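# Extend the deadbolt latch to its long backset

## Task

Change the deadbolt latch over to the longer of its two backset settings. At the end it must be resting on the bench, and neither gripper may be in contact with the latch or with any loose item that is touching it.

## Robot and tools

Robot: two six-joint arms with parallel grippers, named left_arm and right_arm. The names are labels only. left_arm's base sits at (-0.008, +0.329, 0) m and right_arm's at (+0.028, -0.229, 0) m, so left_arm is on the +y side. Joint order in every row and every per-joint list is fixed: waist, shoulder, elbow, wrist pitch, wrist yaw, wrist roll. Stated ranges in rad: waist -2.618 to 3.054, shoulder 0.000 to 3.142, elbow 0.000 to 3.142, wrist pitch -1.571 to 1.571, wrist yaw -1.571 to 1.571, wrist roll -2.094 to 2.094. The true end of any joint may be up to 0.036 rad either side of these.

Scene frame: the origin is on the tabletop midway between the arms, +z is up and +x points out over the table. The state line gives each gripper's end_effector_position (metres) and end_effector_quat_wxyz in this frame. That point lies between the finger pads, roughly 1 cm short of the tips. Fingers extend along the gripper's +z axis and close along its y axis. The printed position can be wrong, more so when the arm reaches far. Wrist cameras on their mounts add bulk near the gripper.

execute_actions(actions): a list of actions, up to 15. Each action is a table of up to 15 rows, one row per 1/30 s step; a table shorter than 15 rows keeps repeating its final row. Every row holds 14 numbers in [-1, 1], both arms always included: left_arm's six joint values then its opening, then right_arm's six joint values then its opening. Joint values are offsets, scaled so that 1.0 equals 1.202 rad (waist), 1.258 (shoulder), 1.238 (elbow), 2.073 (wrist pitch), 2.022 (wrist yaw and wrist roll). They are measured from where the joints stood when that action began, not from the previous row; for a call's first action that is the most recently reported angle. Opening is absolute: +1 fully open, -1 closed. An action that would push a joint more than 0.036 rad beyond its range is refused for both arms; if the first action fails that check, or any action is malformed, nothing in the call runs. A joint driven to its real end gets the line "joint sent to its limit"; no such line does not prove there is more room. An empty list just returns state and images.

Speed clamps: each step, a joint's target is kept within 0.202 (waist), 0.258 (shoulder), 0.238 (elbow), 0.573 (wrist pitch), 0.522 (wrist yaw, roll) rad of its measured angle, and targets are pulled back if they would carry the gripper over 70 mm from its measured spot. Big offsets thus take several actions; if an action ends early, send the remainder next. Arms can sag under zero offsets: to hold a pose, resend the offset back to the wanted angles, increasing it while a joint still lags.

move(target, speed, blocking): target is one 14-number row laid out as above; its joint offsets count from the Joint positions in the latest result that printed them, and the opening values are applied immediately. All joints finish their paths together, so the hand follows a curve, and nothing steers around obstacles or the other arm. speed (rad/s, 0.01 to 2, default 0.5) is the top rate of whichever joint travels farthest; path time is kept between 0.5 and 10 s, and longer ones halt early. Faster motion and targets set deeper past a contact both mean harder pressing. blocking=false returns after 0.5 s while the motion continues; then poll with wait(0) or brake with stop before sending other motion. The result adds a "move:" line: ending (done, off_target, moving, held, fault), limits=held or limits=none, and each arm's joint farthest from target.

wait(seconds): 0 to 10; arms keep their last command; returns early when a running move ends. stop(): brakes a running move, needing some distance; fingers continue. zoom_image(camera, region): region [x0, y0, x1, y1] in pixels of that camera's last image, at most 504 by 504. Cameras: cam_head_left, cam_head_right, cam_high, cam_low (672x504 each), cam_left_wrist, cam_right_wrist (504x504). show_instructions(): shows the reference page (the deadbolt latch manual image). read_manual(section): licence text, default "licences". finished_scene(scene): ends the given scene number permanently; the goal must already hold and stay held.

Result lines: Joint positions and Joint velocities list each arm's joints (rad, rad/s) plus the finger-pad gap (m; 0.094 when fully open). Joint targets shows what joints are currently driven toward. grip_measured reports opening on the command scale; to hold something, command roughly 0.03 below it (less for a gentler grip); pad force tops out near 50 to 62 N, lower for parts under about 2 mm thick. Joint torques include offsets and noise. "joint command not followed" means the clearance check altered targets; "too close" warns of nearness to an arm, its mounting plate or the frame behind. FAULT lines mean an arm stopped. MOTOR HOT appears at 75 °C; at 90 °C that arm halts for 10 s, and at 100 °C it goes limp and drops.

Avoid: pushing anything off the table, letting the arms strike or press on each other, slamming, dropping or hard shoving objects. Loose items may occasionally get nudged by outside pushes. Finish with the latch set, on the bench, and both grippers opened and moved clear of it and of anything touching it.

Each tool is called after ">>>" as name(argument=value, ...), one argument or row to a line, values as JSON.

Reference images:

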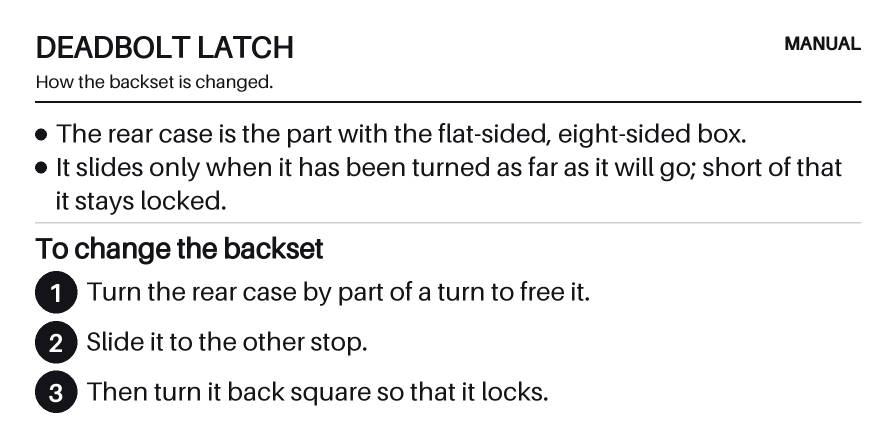

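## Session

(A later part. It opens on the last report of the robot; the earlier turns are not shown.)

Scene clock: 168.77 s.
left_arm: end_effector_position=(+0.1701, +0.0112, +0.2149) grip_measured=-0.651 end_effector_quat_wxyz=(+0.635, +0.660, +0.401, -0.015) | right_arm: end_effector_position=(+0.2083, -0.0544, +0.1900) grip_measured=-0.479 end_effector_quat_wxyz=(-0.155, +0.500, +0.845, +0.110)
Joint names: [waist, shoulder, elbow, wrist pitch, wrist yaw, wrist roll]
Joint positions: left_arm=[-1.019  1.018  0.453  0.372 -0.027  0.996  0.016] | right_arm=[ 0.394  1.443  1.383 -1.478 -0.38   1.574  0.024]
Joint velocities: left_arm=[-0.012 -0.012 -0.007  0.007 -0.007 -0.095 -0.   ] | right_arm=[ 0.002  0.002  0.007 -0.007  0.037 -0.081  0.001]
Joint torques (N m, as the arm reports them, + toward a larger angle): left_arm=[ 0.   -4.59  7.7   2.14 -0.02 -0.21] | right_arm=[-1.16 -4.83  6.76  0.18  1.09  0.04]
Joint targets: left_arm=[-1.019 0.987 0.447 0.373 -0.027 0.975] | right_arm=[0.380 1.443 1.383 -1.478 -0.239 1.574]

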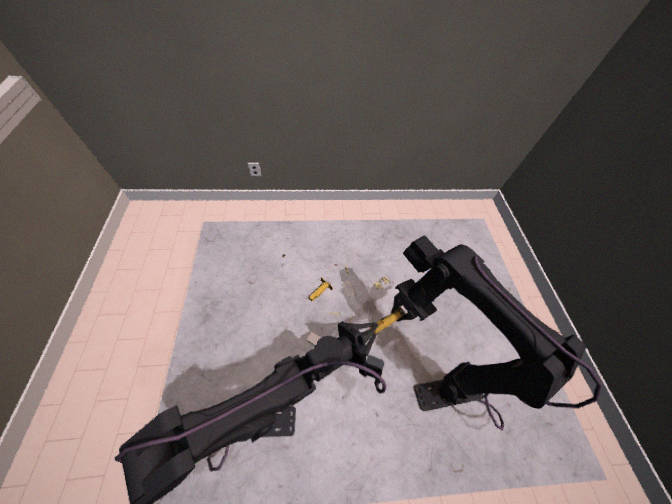

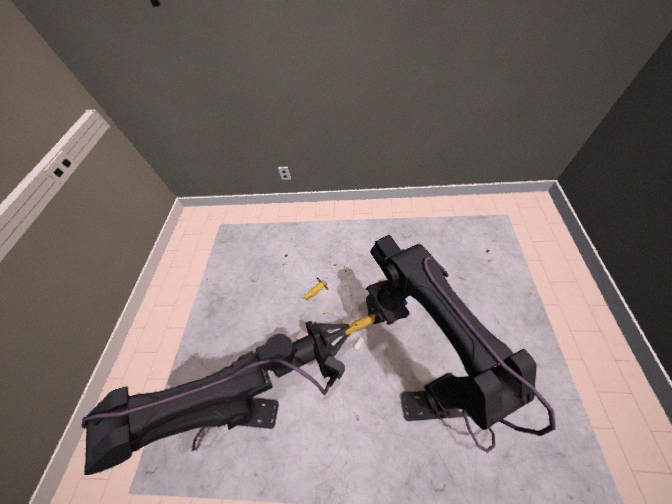

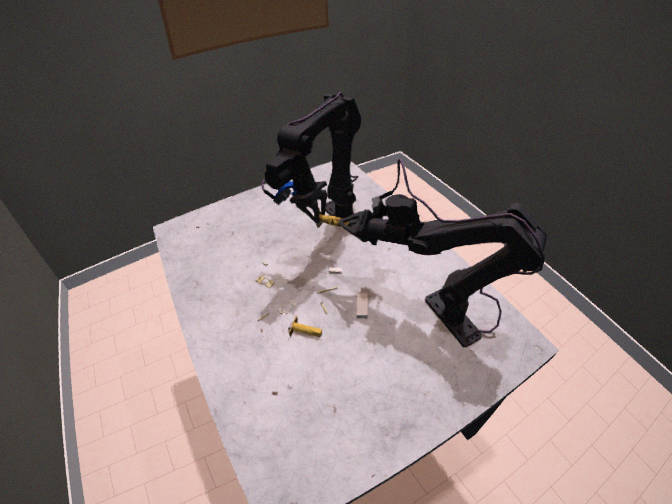

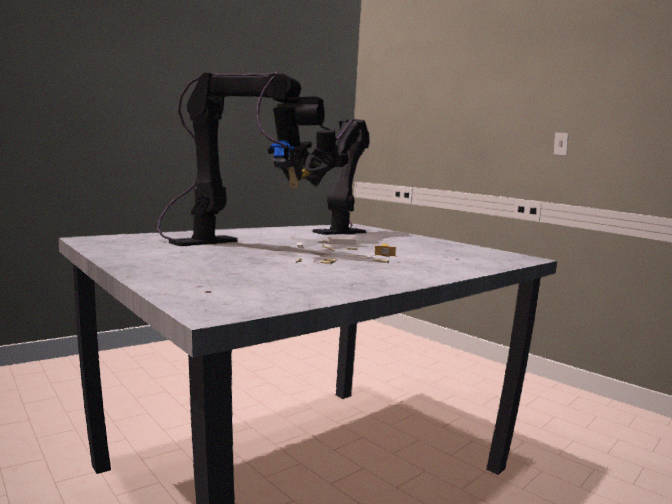

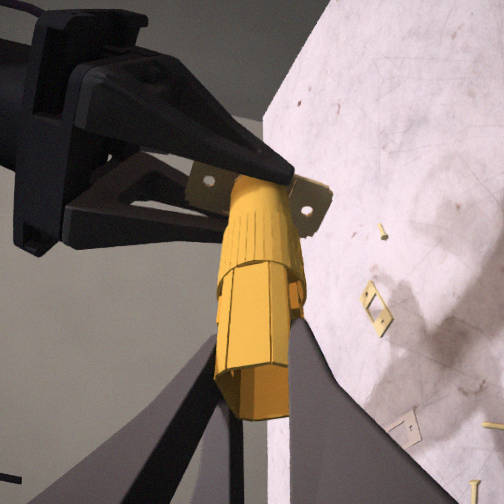

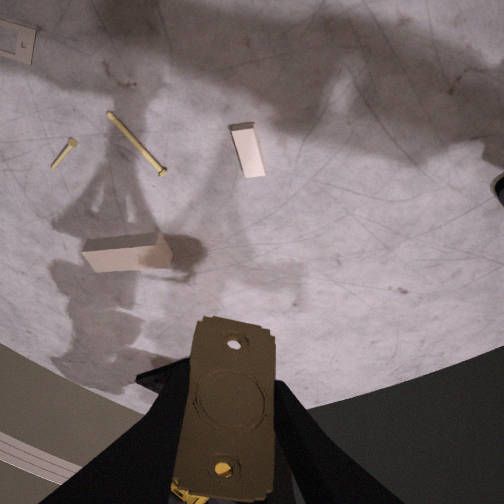

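>>> move(
  target=[0,0,0,-0.004,0.007,-0.505,-0.69, 0,0,0,0,0.01,0,-0.52],
  speed=0.7,
)

Scene clock: 173.67 s.
left_arm: end_effector_position=(+0.1679, +0.0104, +0.2130) grip_measured=-0.651 end_effector_quat_wxyz=(+0.545, +0.392, +0.668, -0.321) | right_arm: end_effector_position=(+0.2078, -0.0532, +0.1905) grip_measured=-0.479 end_effector_quat_wxyz=(-0.157, +0.499, +0.845, +0.112)
Joint names: [waist, shoulder, elbow, wrist pitch, wrist yaw, wrist roll]
Joint positions: left_arm=[-1.019  1.018  0.453  0.364 -0.013 -0.004  0.016] | right_arm=[ 0.395  1.443  1.383 -1.477 -0.387  1.574  0.024]
Joint velocities: left_arm=[ 0.002  0.007 -0.002  0.007 -0.066  0.022 -0.001] | right_arm=[-0.022  0.002 -0.012 -0.066 -0.007  0.051 -0.   ]
Joint torques (N m, as the arm reports them, + toward a larger angle): left_arm=[-0.01 -1.94  8.17  2.14  0.   -0.25] | right_arm=[-0.09 -4.98  6.88  0.18  0.05  0.01]
Joint targets: left_arm=[-1.019 1.018 0.453 0.364 -0.012 -0.025] | right_arm=[0.394 1.443 1.383 -1.478 -0.360 1.574]
move: off_target (left_arm, right_arm); limits=none; left_arm: farthest joint: the wrist roll, 0.021 radians from its target (1.019 radians at the start); right_arm: farthest joint: the wrist yaw, 0.027 radians from its target (0.021 radians at the start)

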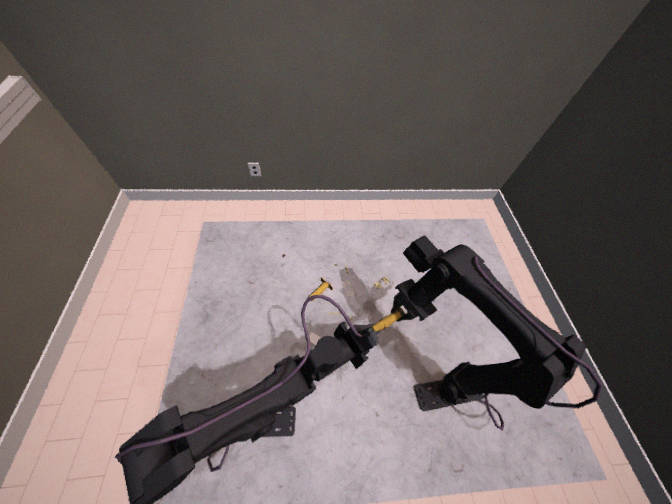

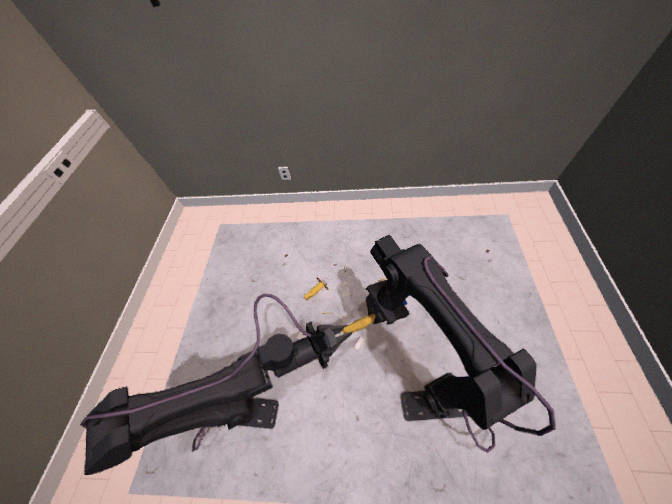

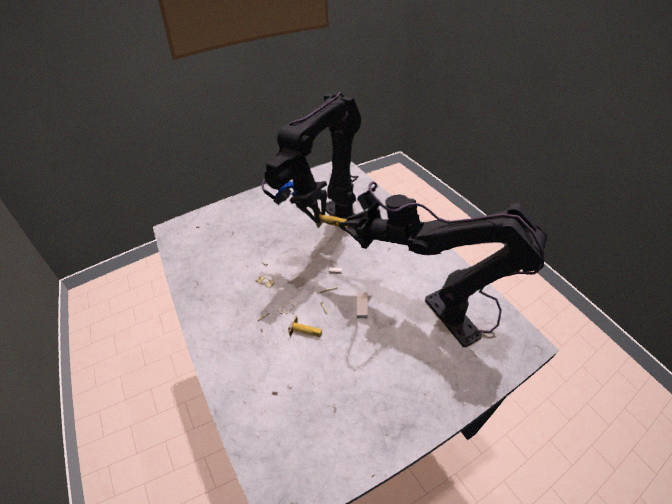

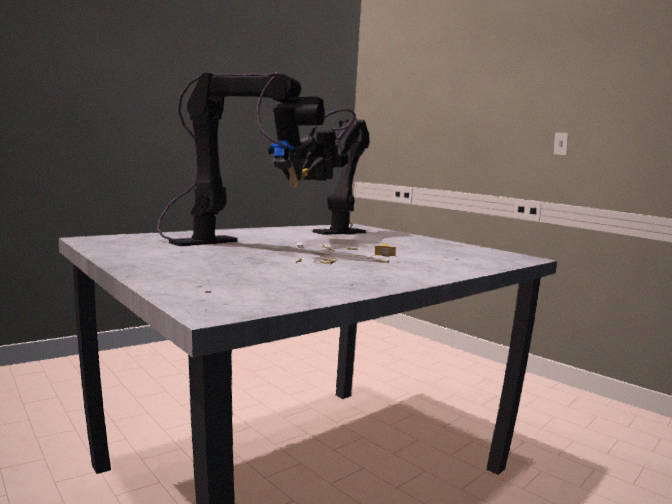

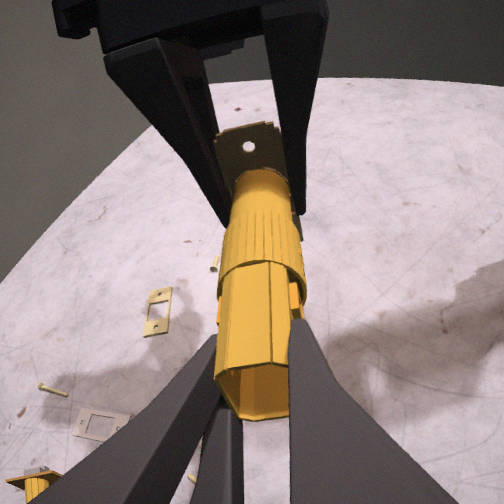

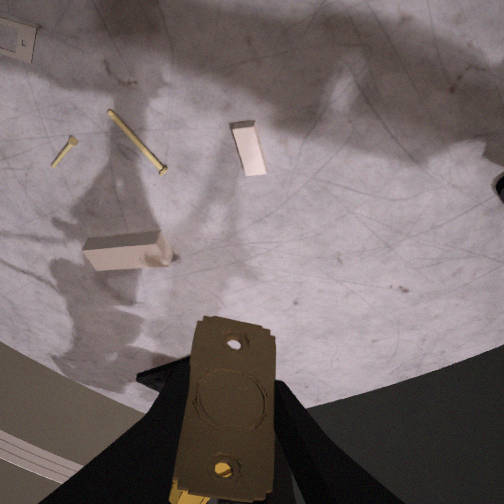

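>>> execute_actions(
  actions=[
    [[0,0,0,0,0,0,-0.2,0,0,0,0,0,0,-0.52]],
  ],
)

>>> move(
  target=[0,-0.25,-0.05,-0.13,0,0,-0.2, 0,0,0,0,0,0,-0.52],
  speed=0.6,
)

>>> move(
  target=[0.3,0,0,0,0,0,-0.2, 0,0.292,-0.212,0.276,0.178,0.17,-0.52],
  speed=0.45,
)

>>> zoom_image(
  camera="cam_low",
  region=[260,180,380,280],
)

Scene clock: 181.70 s.
left_arm: end_effector_position=(+0.1679, +0.0104, +0.2131) grip_measured=-0.202 end_effector_quat_wxyz=(+0.545, +0.392, +0.668, -0.321) | right_arm: end_effector_position=(+0.2078, -0.0533, +0.1904) grip_measured=-0.479 end_effector_quat_wxyz=(-0.157, +0.499, +0.845, +0.112)
Joint names: [waist, shoulder, elbow, wrist pitch, wrist yaw, wrist roll]
Joint positions: left_arm=[-1.019  1.018  0.453  0.365 -0.013 -0.005  0.037] | right_arm=[ 0.395  1.443  1.383 -1.477 -0.387  1.574  0.024]
Joint velocities: left_arm=[-0.002  0.002  0.007 -0.051  0.007 -0.051 -0.   ] | right_arm=[-0.002 -0.002 -0.002  0.022 -0.022  0.095 -0.   ]
Joint torques (N m, as the arm reports them, + toward a larger angle): left_arm=[-0.06 -2.02  8.2   2.13 -0.01 -0.05] | right_arm=[ 0.04 -4.7   6.9   0.23 -0.21  0.04]
Joint targets: left_arm=[-1.019 1.018 0.453 0.364 -0.013 -0.005] | right_arm=[0.395 1.443 1.383 -1.477 -0.387 1.574]

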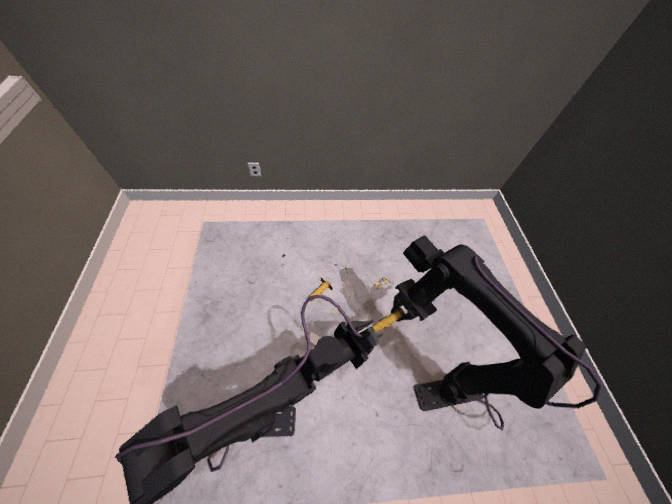

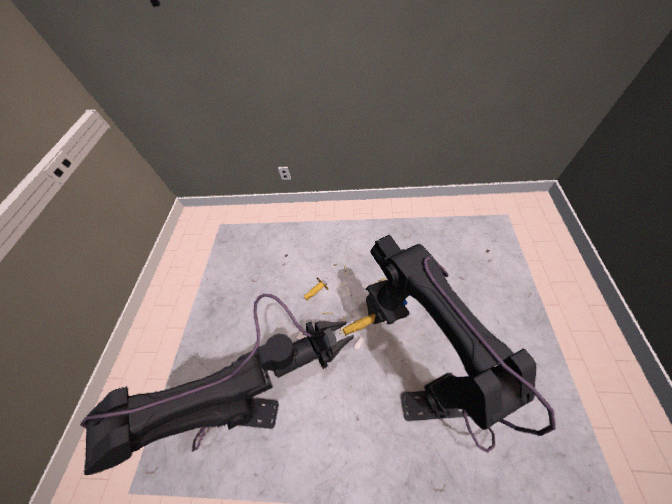

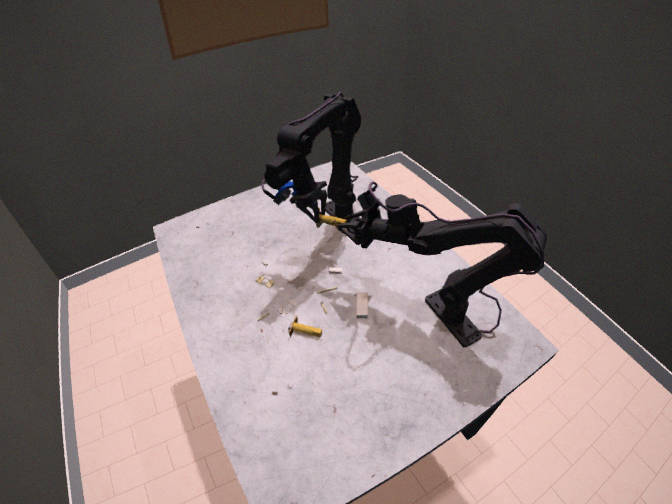

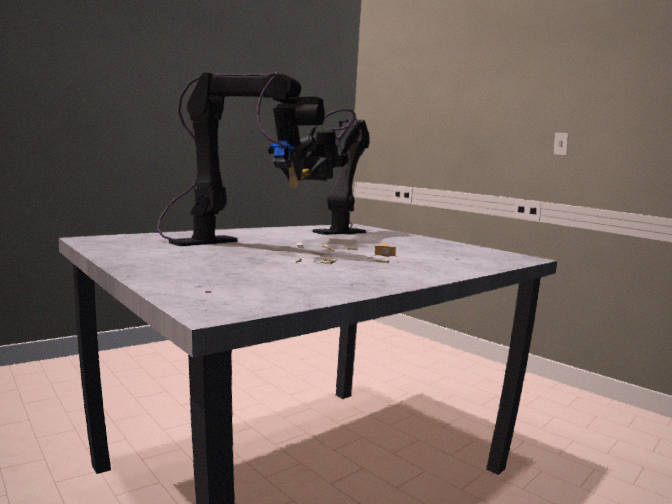

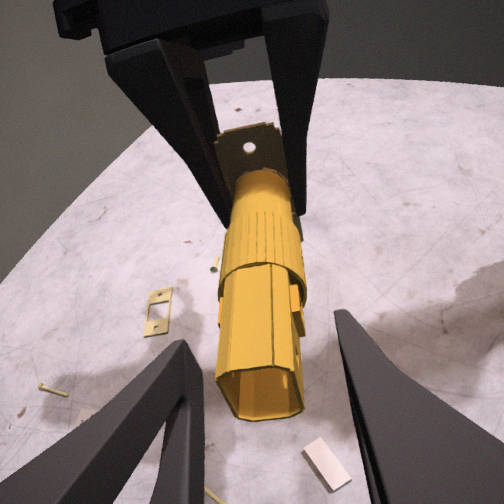

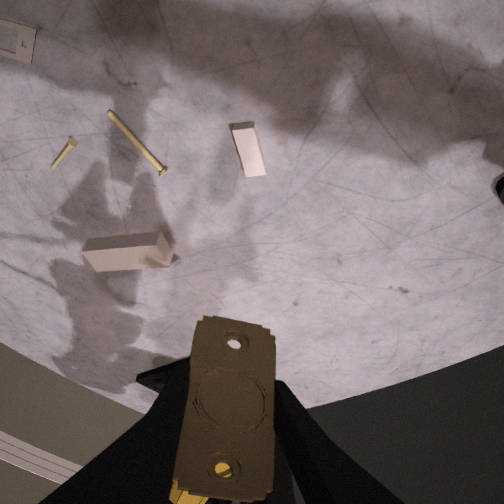

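Scene clock: 183.00 s.
left_arm: end_effector_position=(+0.1453, +0.0522, +0.2195) grip_measured=-0.202 end_effector_quat_wxyz=(+0.541, +0.394, +0.672, -0.318) | right_arm: end_effector_position=(+0.2078, -0.0533, +0.1904) grip_measured=-0.479 end_effector_quat_wxyz=(-0.157, +0.499, +0.845, +0.112)
Joint names: [waist, shoulder, elbow, wrist pitch, wrist yaw, wrist roll]
Joint positions: left_arm=[-1.019  0.724  0.4    0.109 -0.013 -0.005  0.037] | right_arm=[ 0.395  1.443  1.383 -1.477 -0.387  1.574  0.024]
Joint velocities: left_arm=[-0.002 -0.022 -0.017 -0.081 -0.022 -0.066  0.   ] | right_arm=[-0.002 -0.002 -0.002  0.007  0.007 -0.007  0.001]
Joint torques (N m, as the arm reports them, + toward a larger angle): left_arm=[-0.01 -1.6   7.62  1.99  0.   -0.06] | right_arm=[-0.11 -4.83  6.79  0.18 -0.19  0.  ]
Joint targets: left_arm=[-1.019 0.704 0.390 0.095 -0.013 -0.005] | right_arm=[0.395 1.443 1.383 -1.477 -0.387 1.574]
move: off_target (left_arm); limits=none; left_arm: farthest joint: the shoulder, 0.021 radians from its target (0.315 radians at the start); right_arm: farthest joint: the waist, 0.000 radians from its target (0.000 radians at the start)

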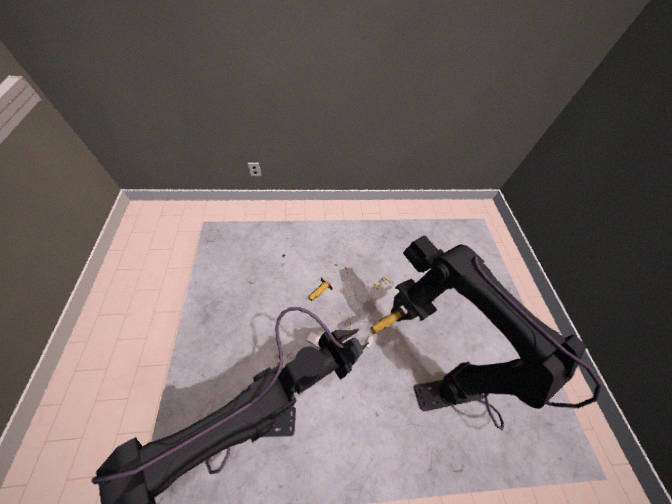

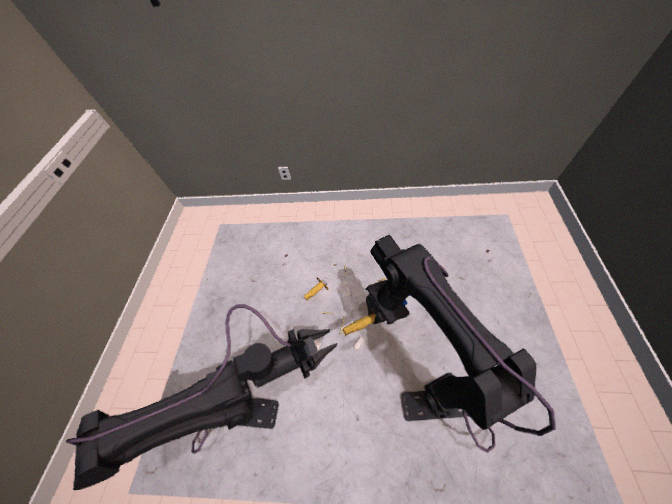

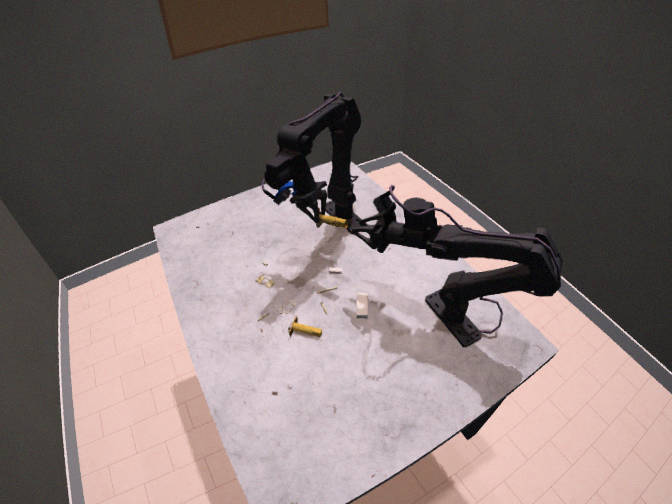

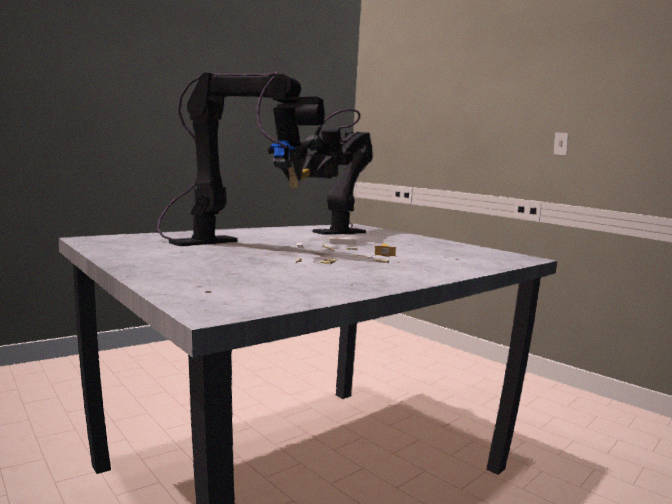

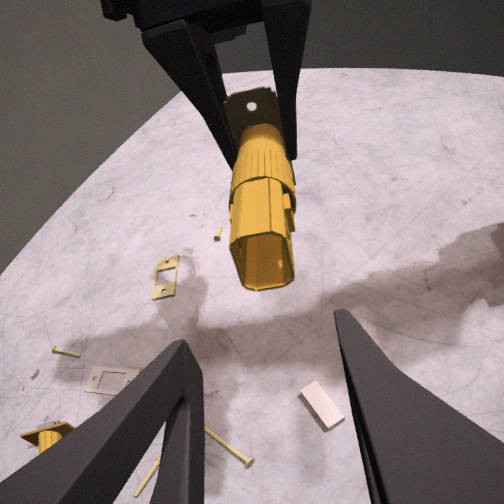

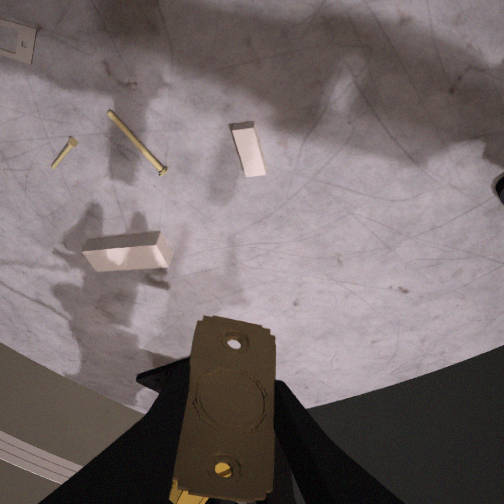

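Scene clock: 184.97 s.
left_arm: end_effector_position=(+0.2316, +0.1223, +0.2195) grip_measured=-0.202 end_effector_quat_wxyz=(+0.588, +0.270, +0.731, -0.219) | right_arm: end_effector_position=(+0.2918, -0.0739, +0.0237) grip_measured=-0.479 end_effector_quat_wxyz=(-0.027, +0.646, +0.763, +0.000)
Joint names: [waist, shoulder, elbow, wrist pitch, wrist yaw, wrist roll]
Joint positions: left_arm=[-0.666  0.724  0.4    0.109 -0.013 -0.005  0.037] | right_arm=[ 0.395  1.803  1.14  -0.926 -0.05   1.906  0.024]
Joint velocities: left_arm=[ 0.002  0.022  0.017 -0.037  0.022  0.066  0.   ] | right_arm=[-0.002 -0.012 -0.017 -0.066  0.007  0.022 -0.   ]
Joint torques (N m, as the arm reports them, + toward a larger angle): left_arm=[ 0.52  0.08  8.49  2.14 -0.01 -0.04] | right_arm=[ 0.04 -7.27  4.96  0.32  0.22  0.15]
Joint targets: left_arm=[-0.659 0.724 0.400 0.109 -0.013 -0.005] | right_arm=[0.395 1.810 1.120 -0.905 -0.027 1.918]
move: off_target (right_arm); limits=none; left_arm: farthest joint: the waist, 0.008 radians from its target (0.361 radians at the start); right_arm: farthest joint: the wrist yaw, 0.023 radians from its target (0.360 radians at the start)

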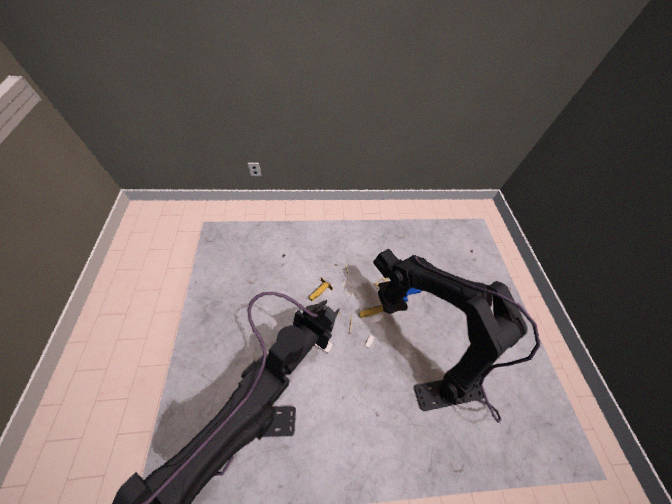

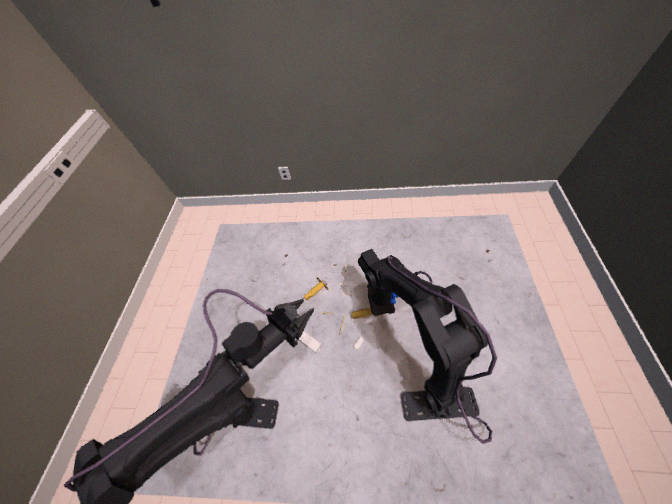

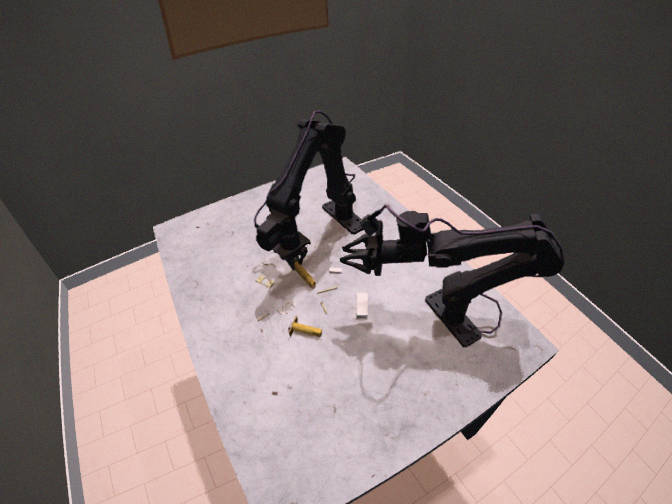

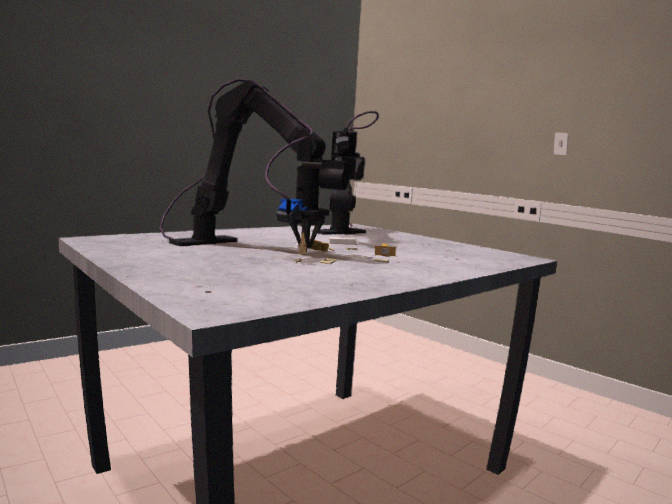

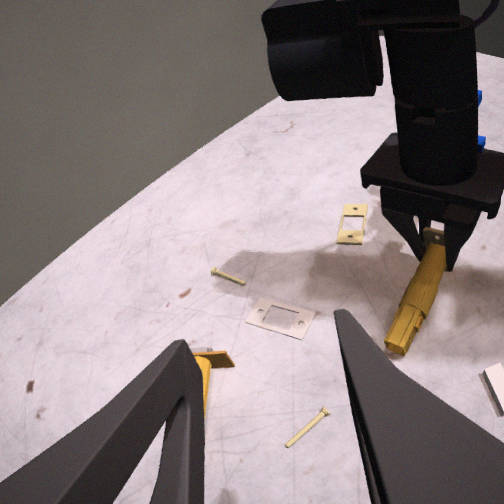

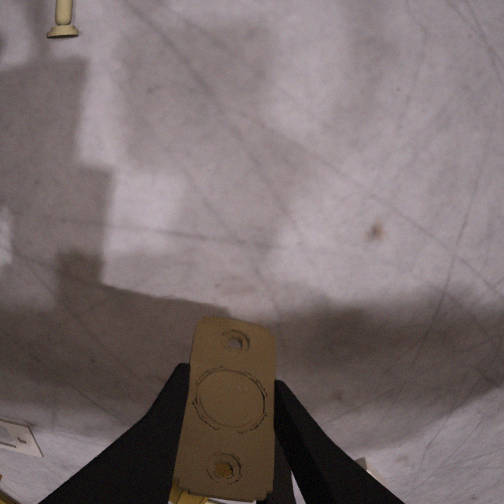

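Region (260, 180, 380, 280) of cam_low's 672x504 image, scaled by 4.200, with more detail than that image has.

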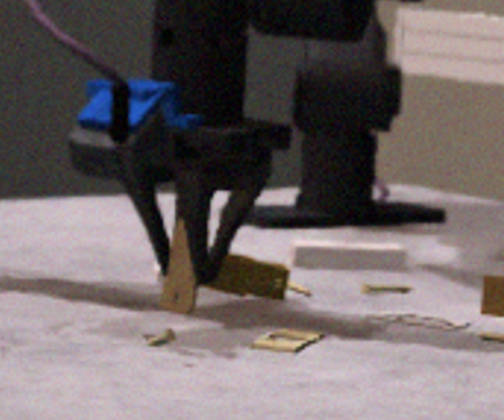

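>>> execute_actions(
  actions=[
    [[0,0,0,0,0,0,-0.2,0,0,0,0,0,0,0.3]],
  ],
)

>>> move(
  target=[0,0,0,0,0,0,-0.2, 0,-0.085,0.19,-0.145,0,0,0.3],
  speed=0.5,
)

Scene clock: 189.20 s.
left_arm: end_effector_position=(+0.2316, +0.1223, +0.2195) grip_measured=-0.202 end_effector_quat_wxyz=(+0.588, +0.270, +0.731, -0.219) | right_arm: end_effector_position=(+0.2919, -0.0738, +0.0237) grip_measured=+0.298 end_effector_quat_wxyz=(-0.027, +0.646, +0.763, +0.000)
Joint names: [waist, shoulder, elbow, wrist pitch, wrist yaw, wrist roll]
Joint positions: left_arm=[-0.666  0.724  0.4    0.109 -0.013 -0.005  0.037] | right_arm=[ 0.395  1.803  1.14  -0.926 -0.05   1.906  0.061]
Joint velocities: left_arm=[ 0.002  0.017  0.012  0.051 -0.051 -0.022  0.   ] | right_arm=[ 0.007  0.007 -0.007  0.007  0.007 -0.007 -0.001]
Joint torques (N m, as the arm reports them, + toward a larger angle): left_arm=[ 0.    0.09  8.45  2.13 -0.02 -0.04] | right_arm=[-0.11 -7.94  6.56  0.12  0.03 -0.01]
Joint targets: left_arm=[-0.666 0.724 0.400 0.109 -0.013 -0.005] | right_arm=[0.395 1.803 1.140 -0.926 -0.050 1.905]

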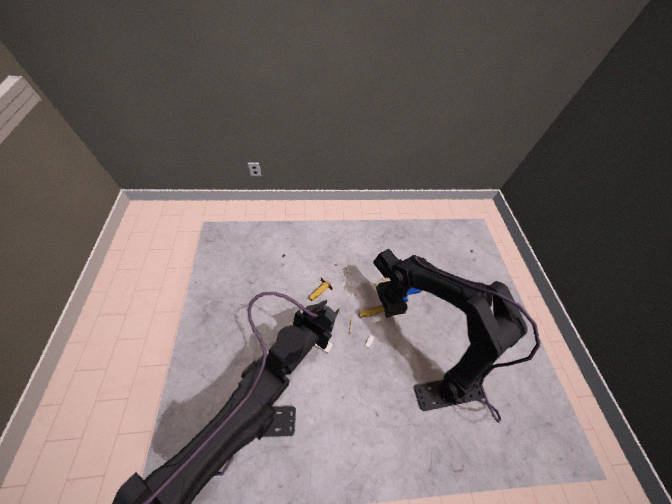

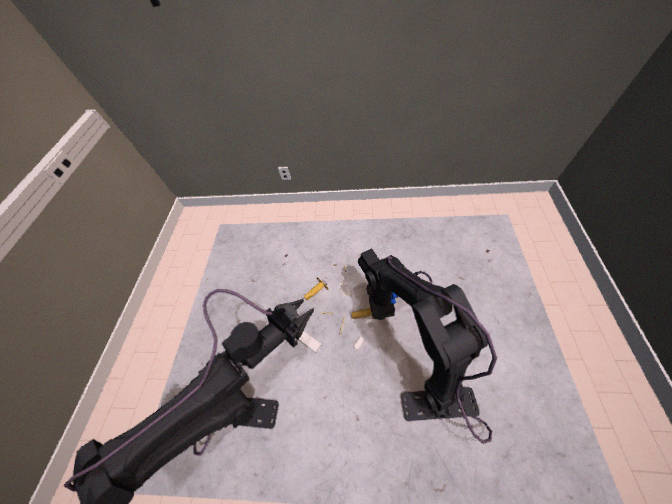

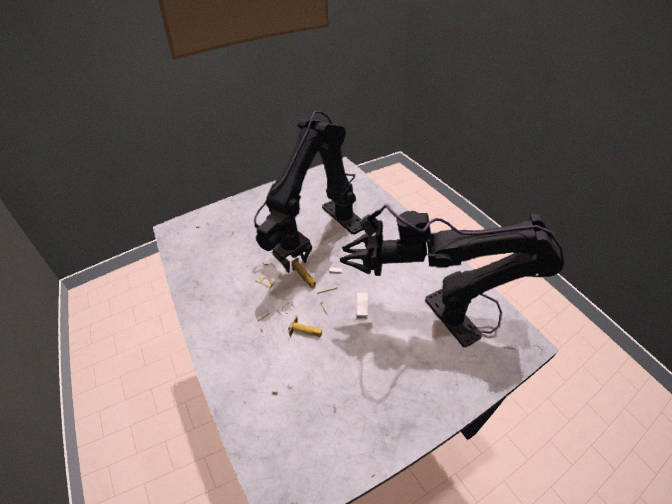

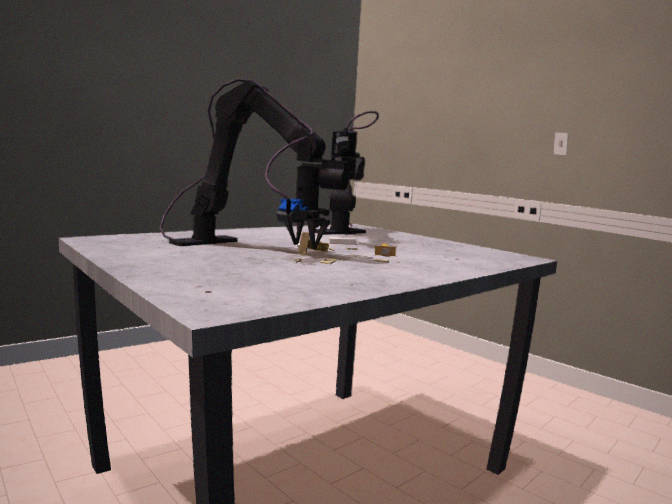

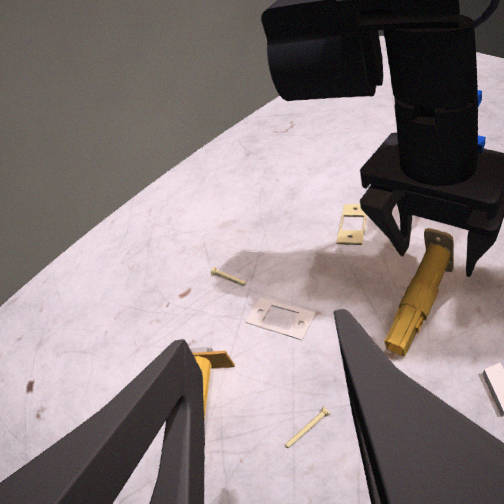

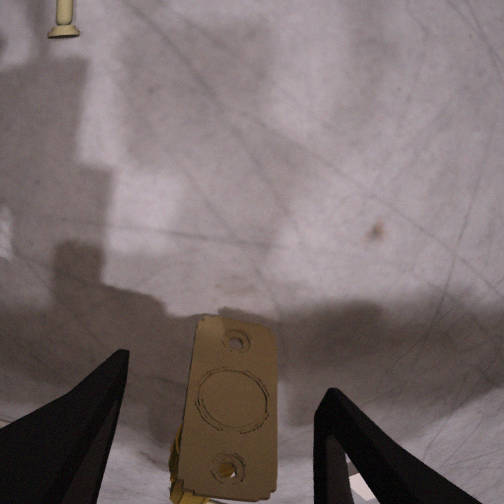

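Scene clock: 190.60 s.
left_arm: end_effector_position=(+0.2316, +0.1223, +0.2195) grip_measured=-0.202 end_effector_quat_wxyz=(+0.588, +0.270, +0.731, -0.219) | right_arm: end_effector_position=(+0.2932, -0.0731, +0.1021) grip_measured=+0.298 end_effector_quat_wxyz=(-0.023, +0.646, +0.763, +0.011)
Joint names: [waist, shoulder, elbow, wrist pitch, wrist yaw, wrist roll]
Joint positions: left_arm=[-0.666  0.724  0.4    0.109 -0.013 -0.005  0.037] | right_arm=[ 0.395  1.709  1.35  -1.208 -0.05   1.906  0.061]
Joint velocities: left_arm=[ 0.012  0.022 -0.012  0.007  0.007 -0.007 -0.001] | right_arm=[-0.012  0.012  0.017  0.051  0.051 -0.007  0.   ]
Joint torques (N m, as the arm reports them, + toward a larger angle): left_arm=[-0.02  0.1   8.46  2.14 -0.02 -0.03] | right_arm=[ 0.06 -8.29  9.08 -0.02 -0.04 -0.02]
Joint targets: left_arm=[-0.666 0.724 0.400 0.109 -0.013 -0.005] | right_arm=[0.395 1.696 1.375 -1.226 -0.050 1.906]
move: off_target (right_arm); limits=none; left_arm: farthest joint: the waist, 0.000 radians from its target (0.000 radians at the start); right_arm: farthest joint: the elbow, 0.025 radians from its target (0.235 radians at the start)

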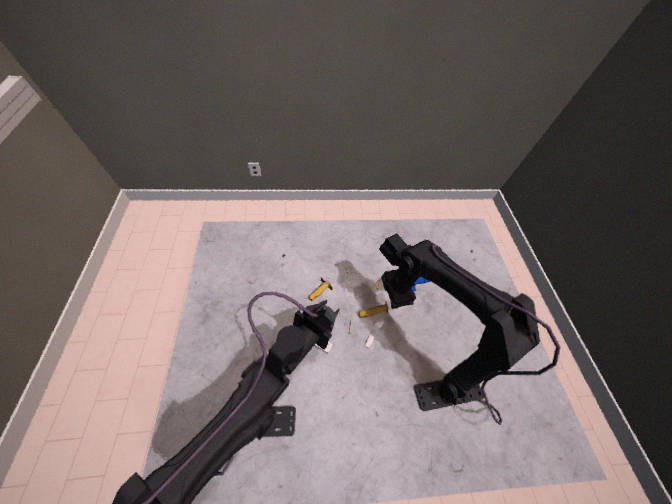

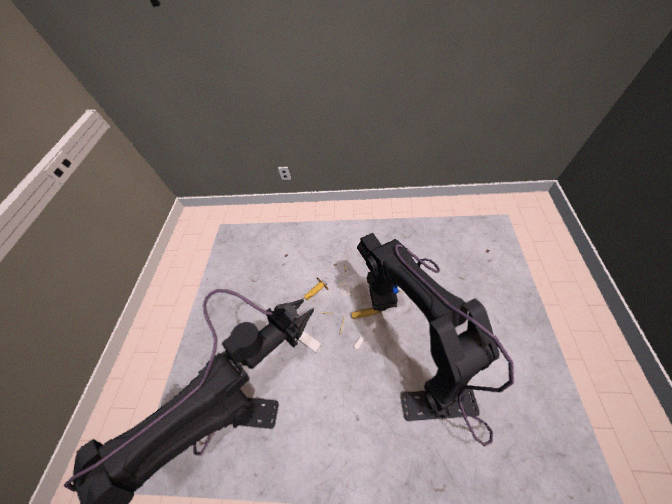

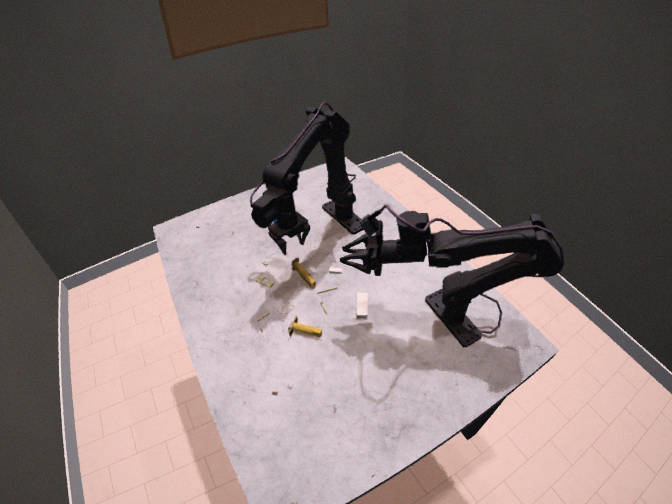

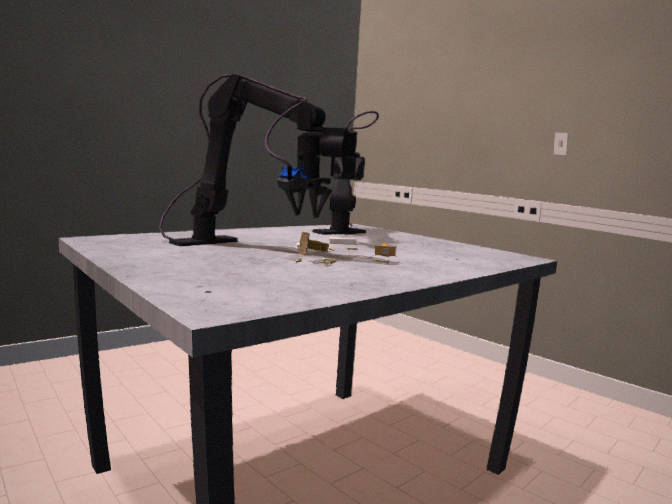

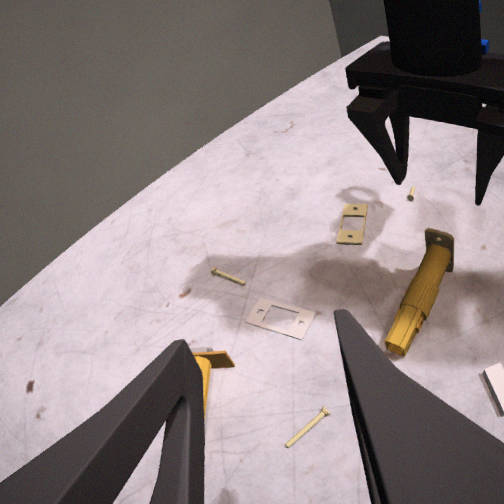

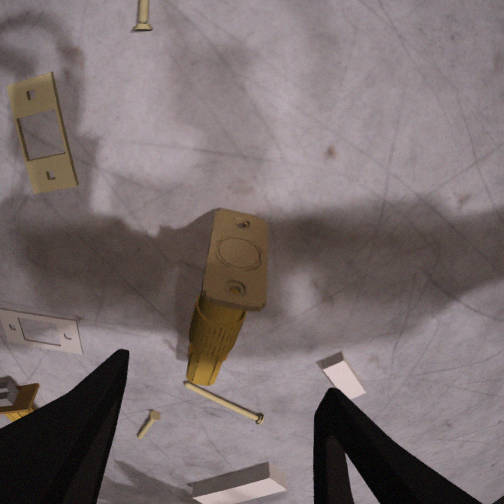

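>>> finished_scene(
  scene=1,
)

The scene is finished: the task was done.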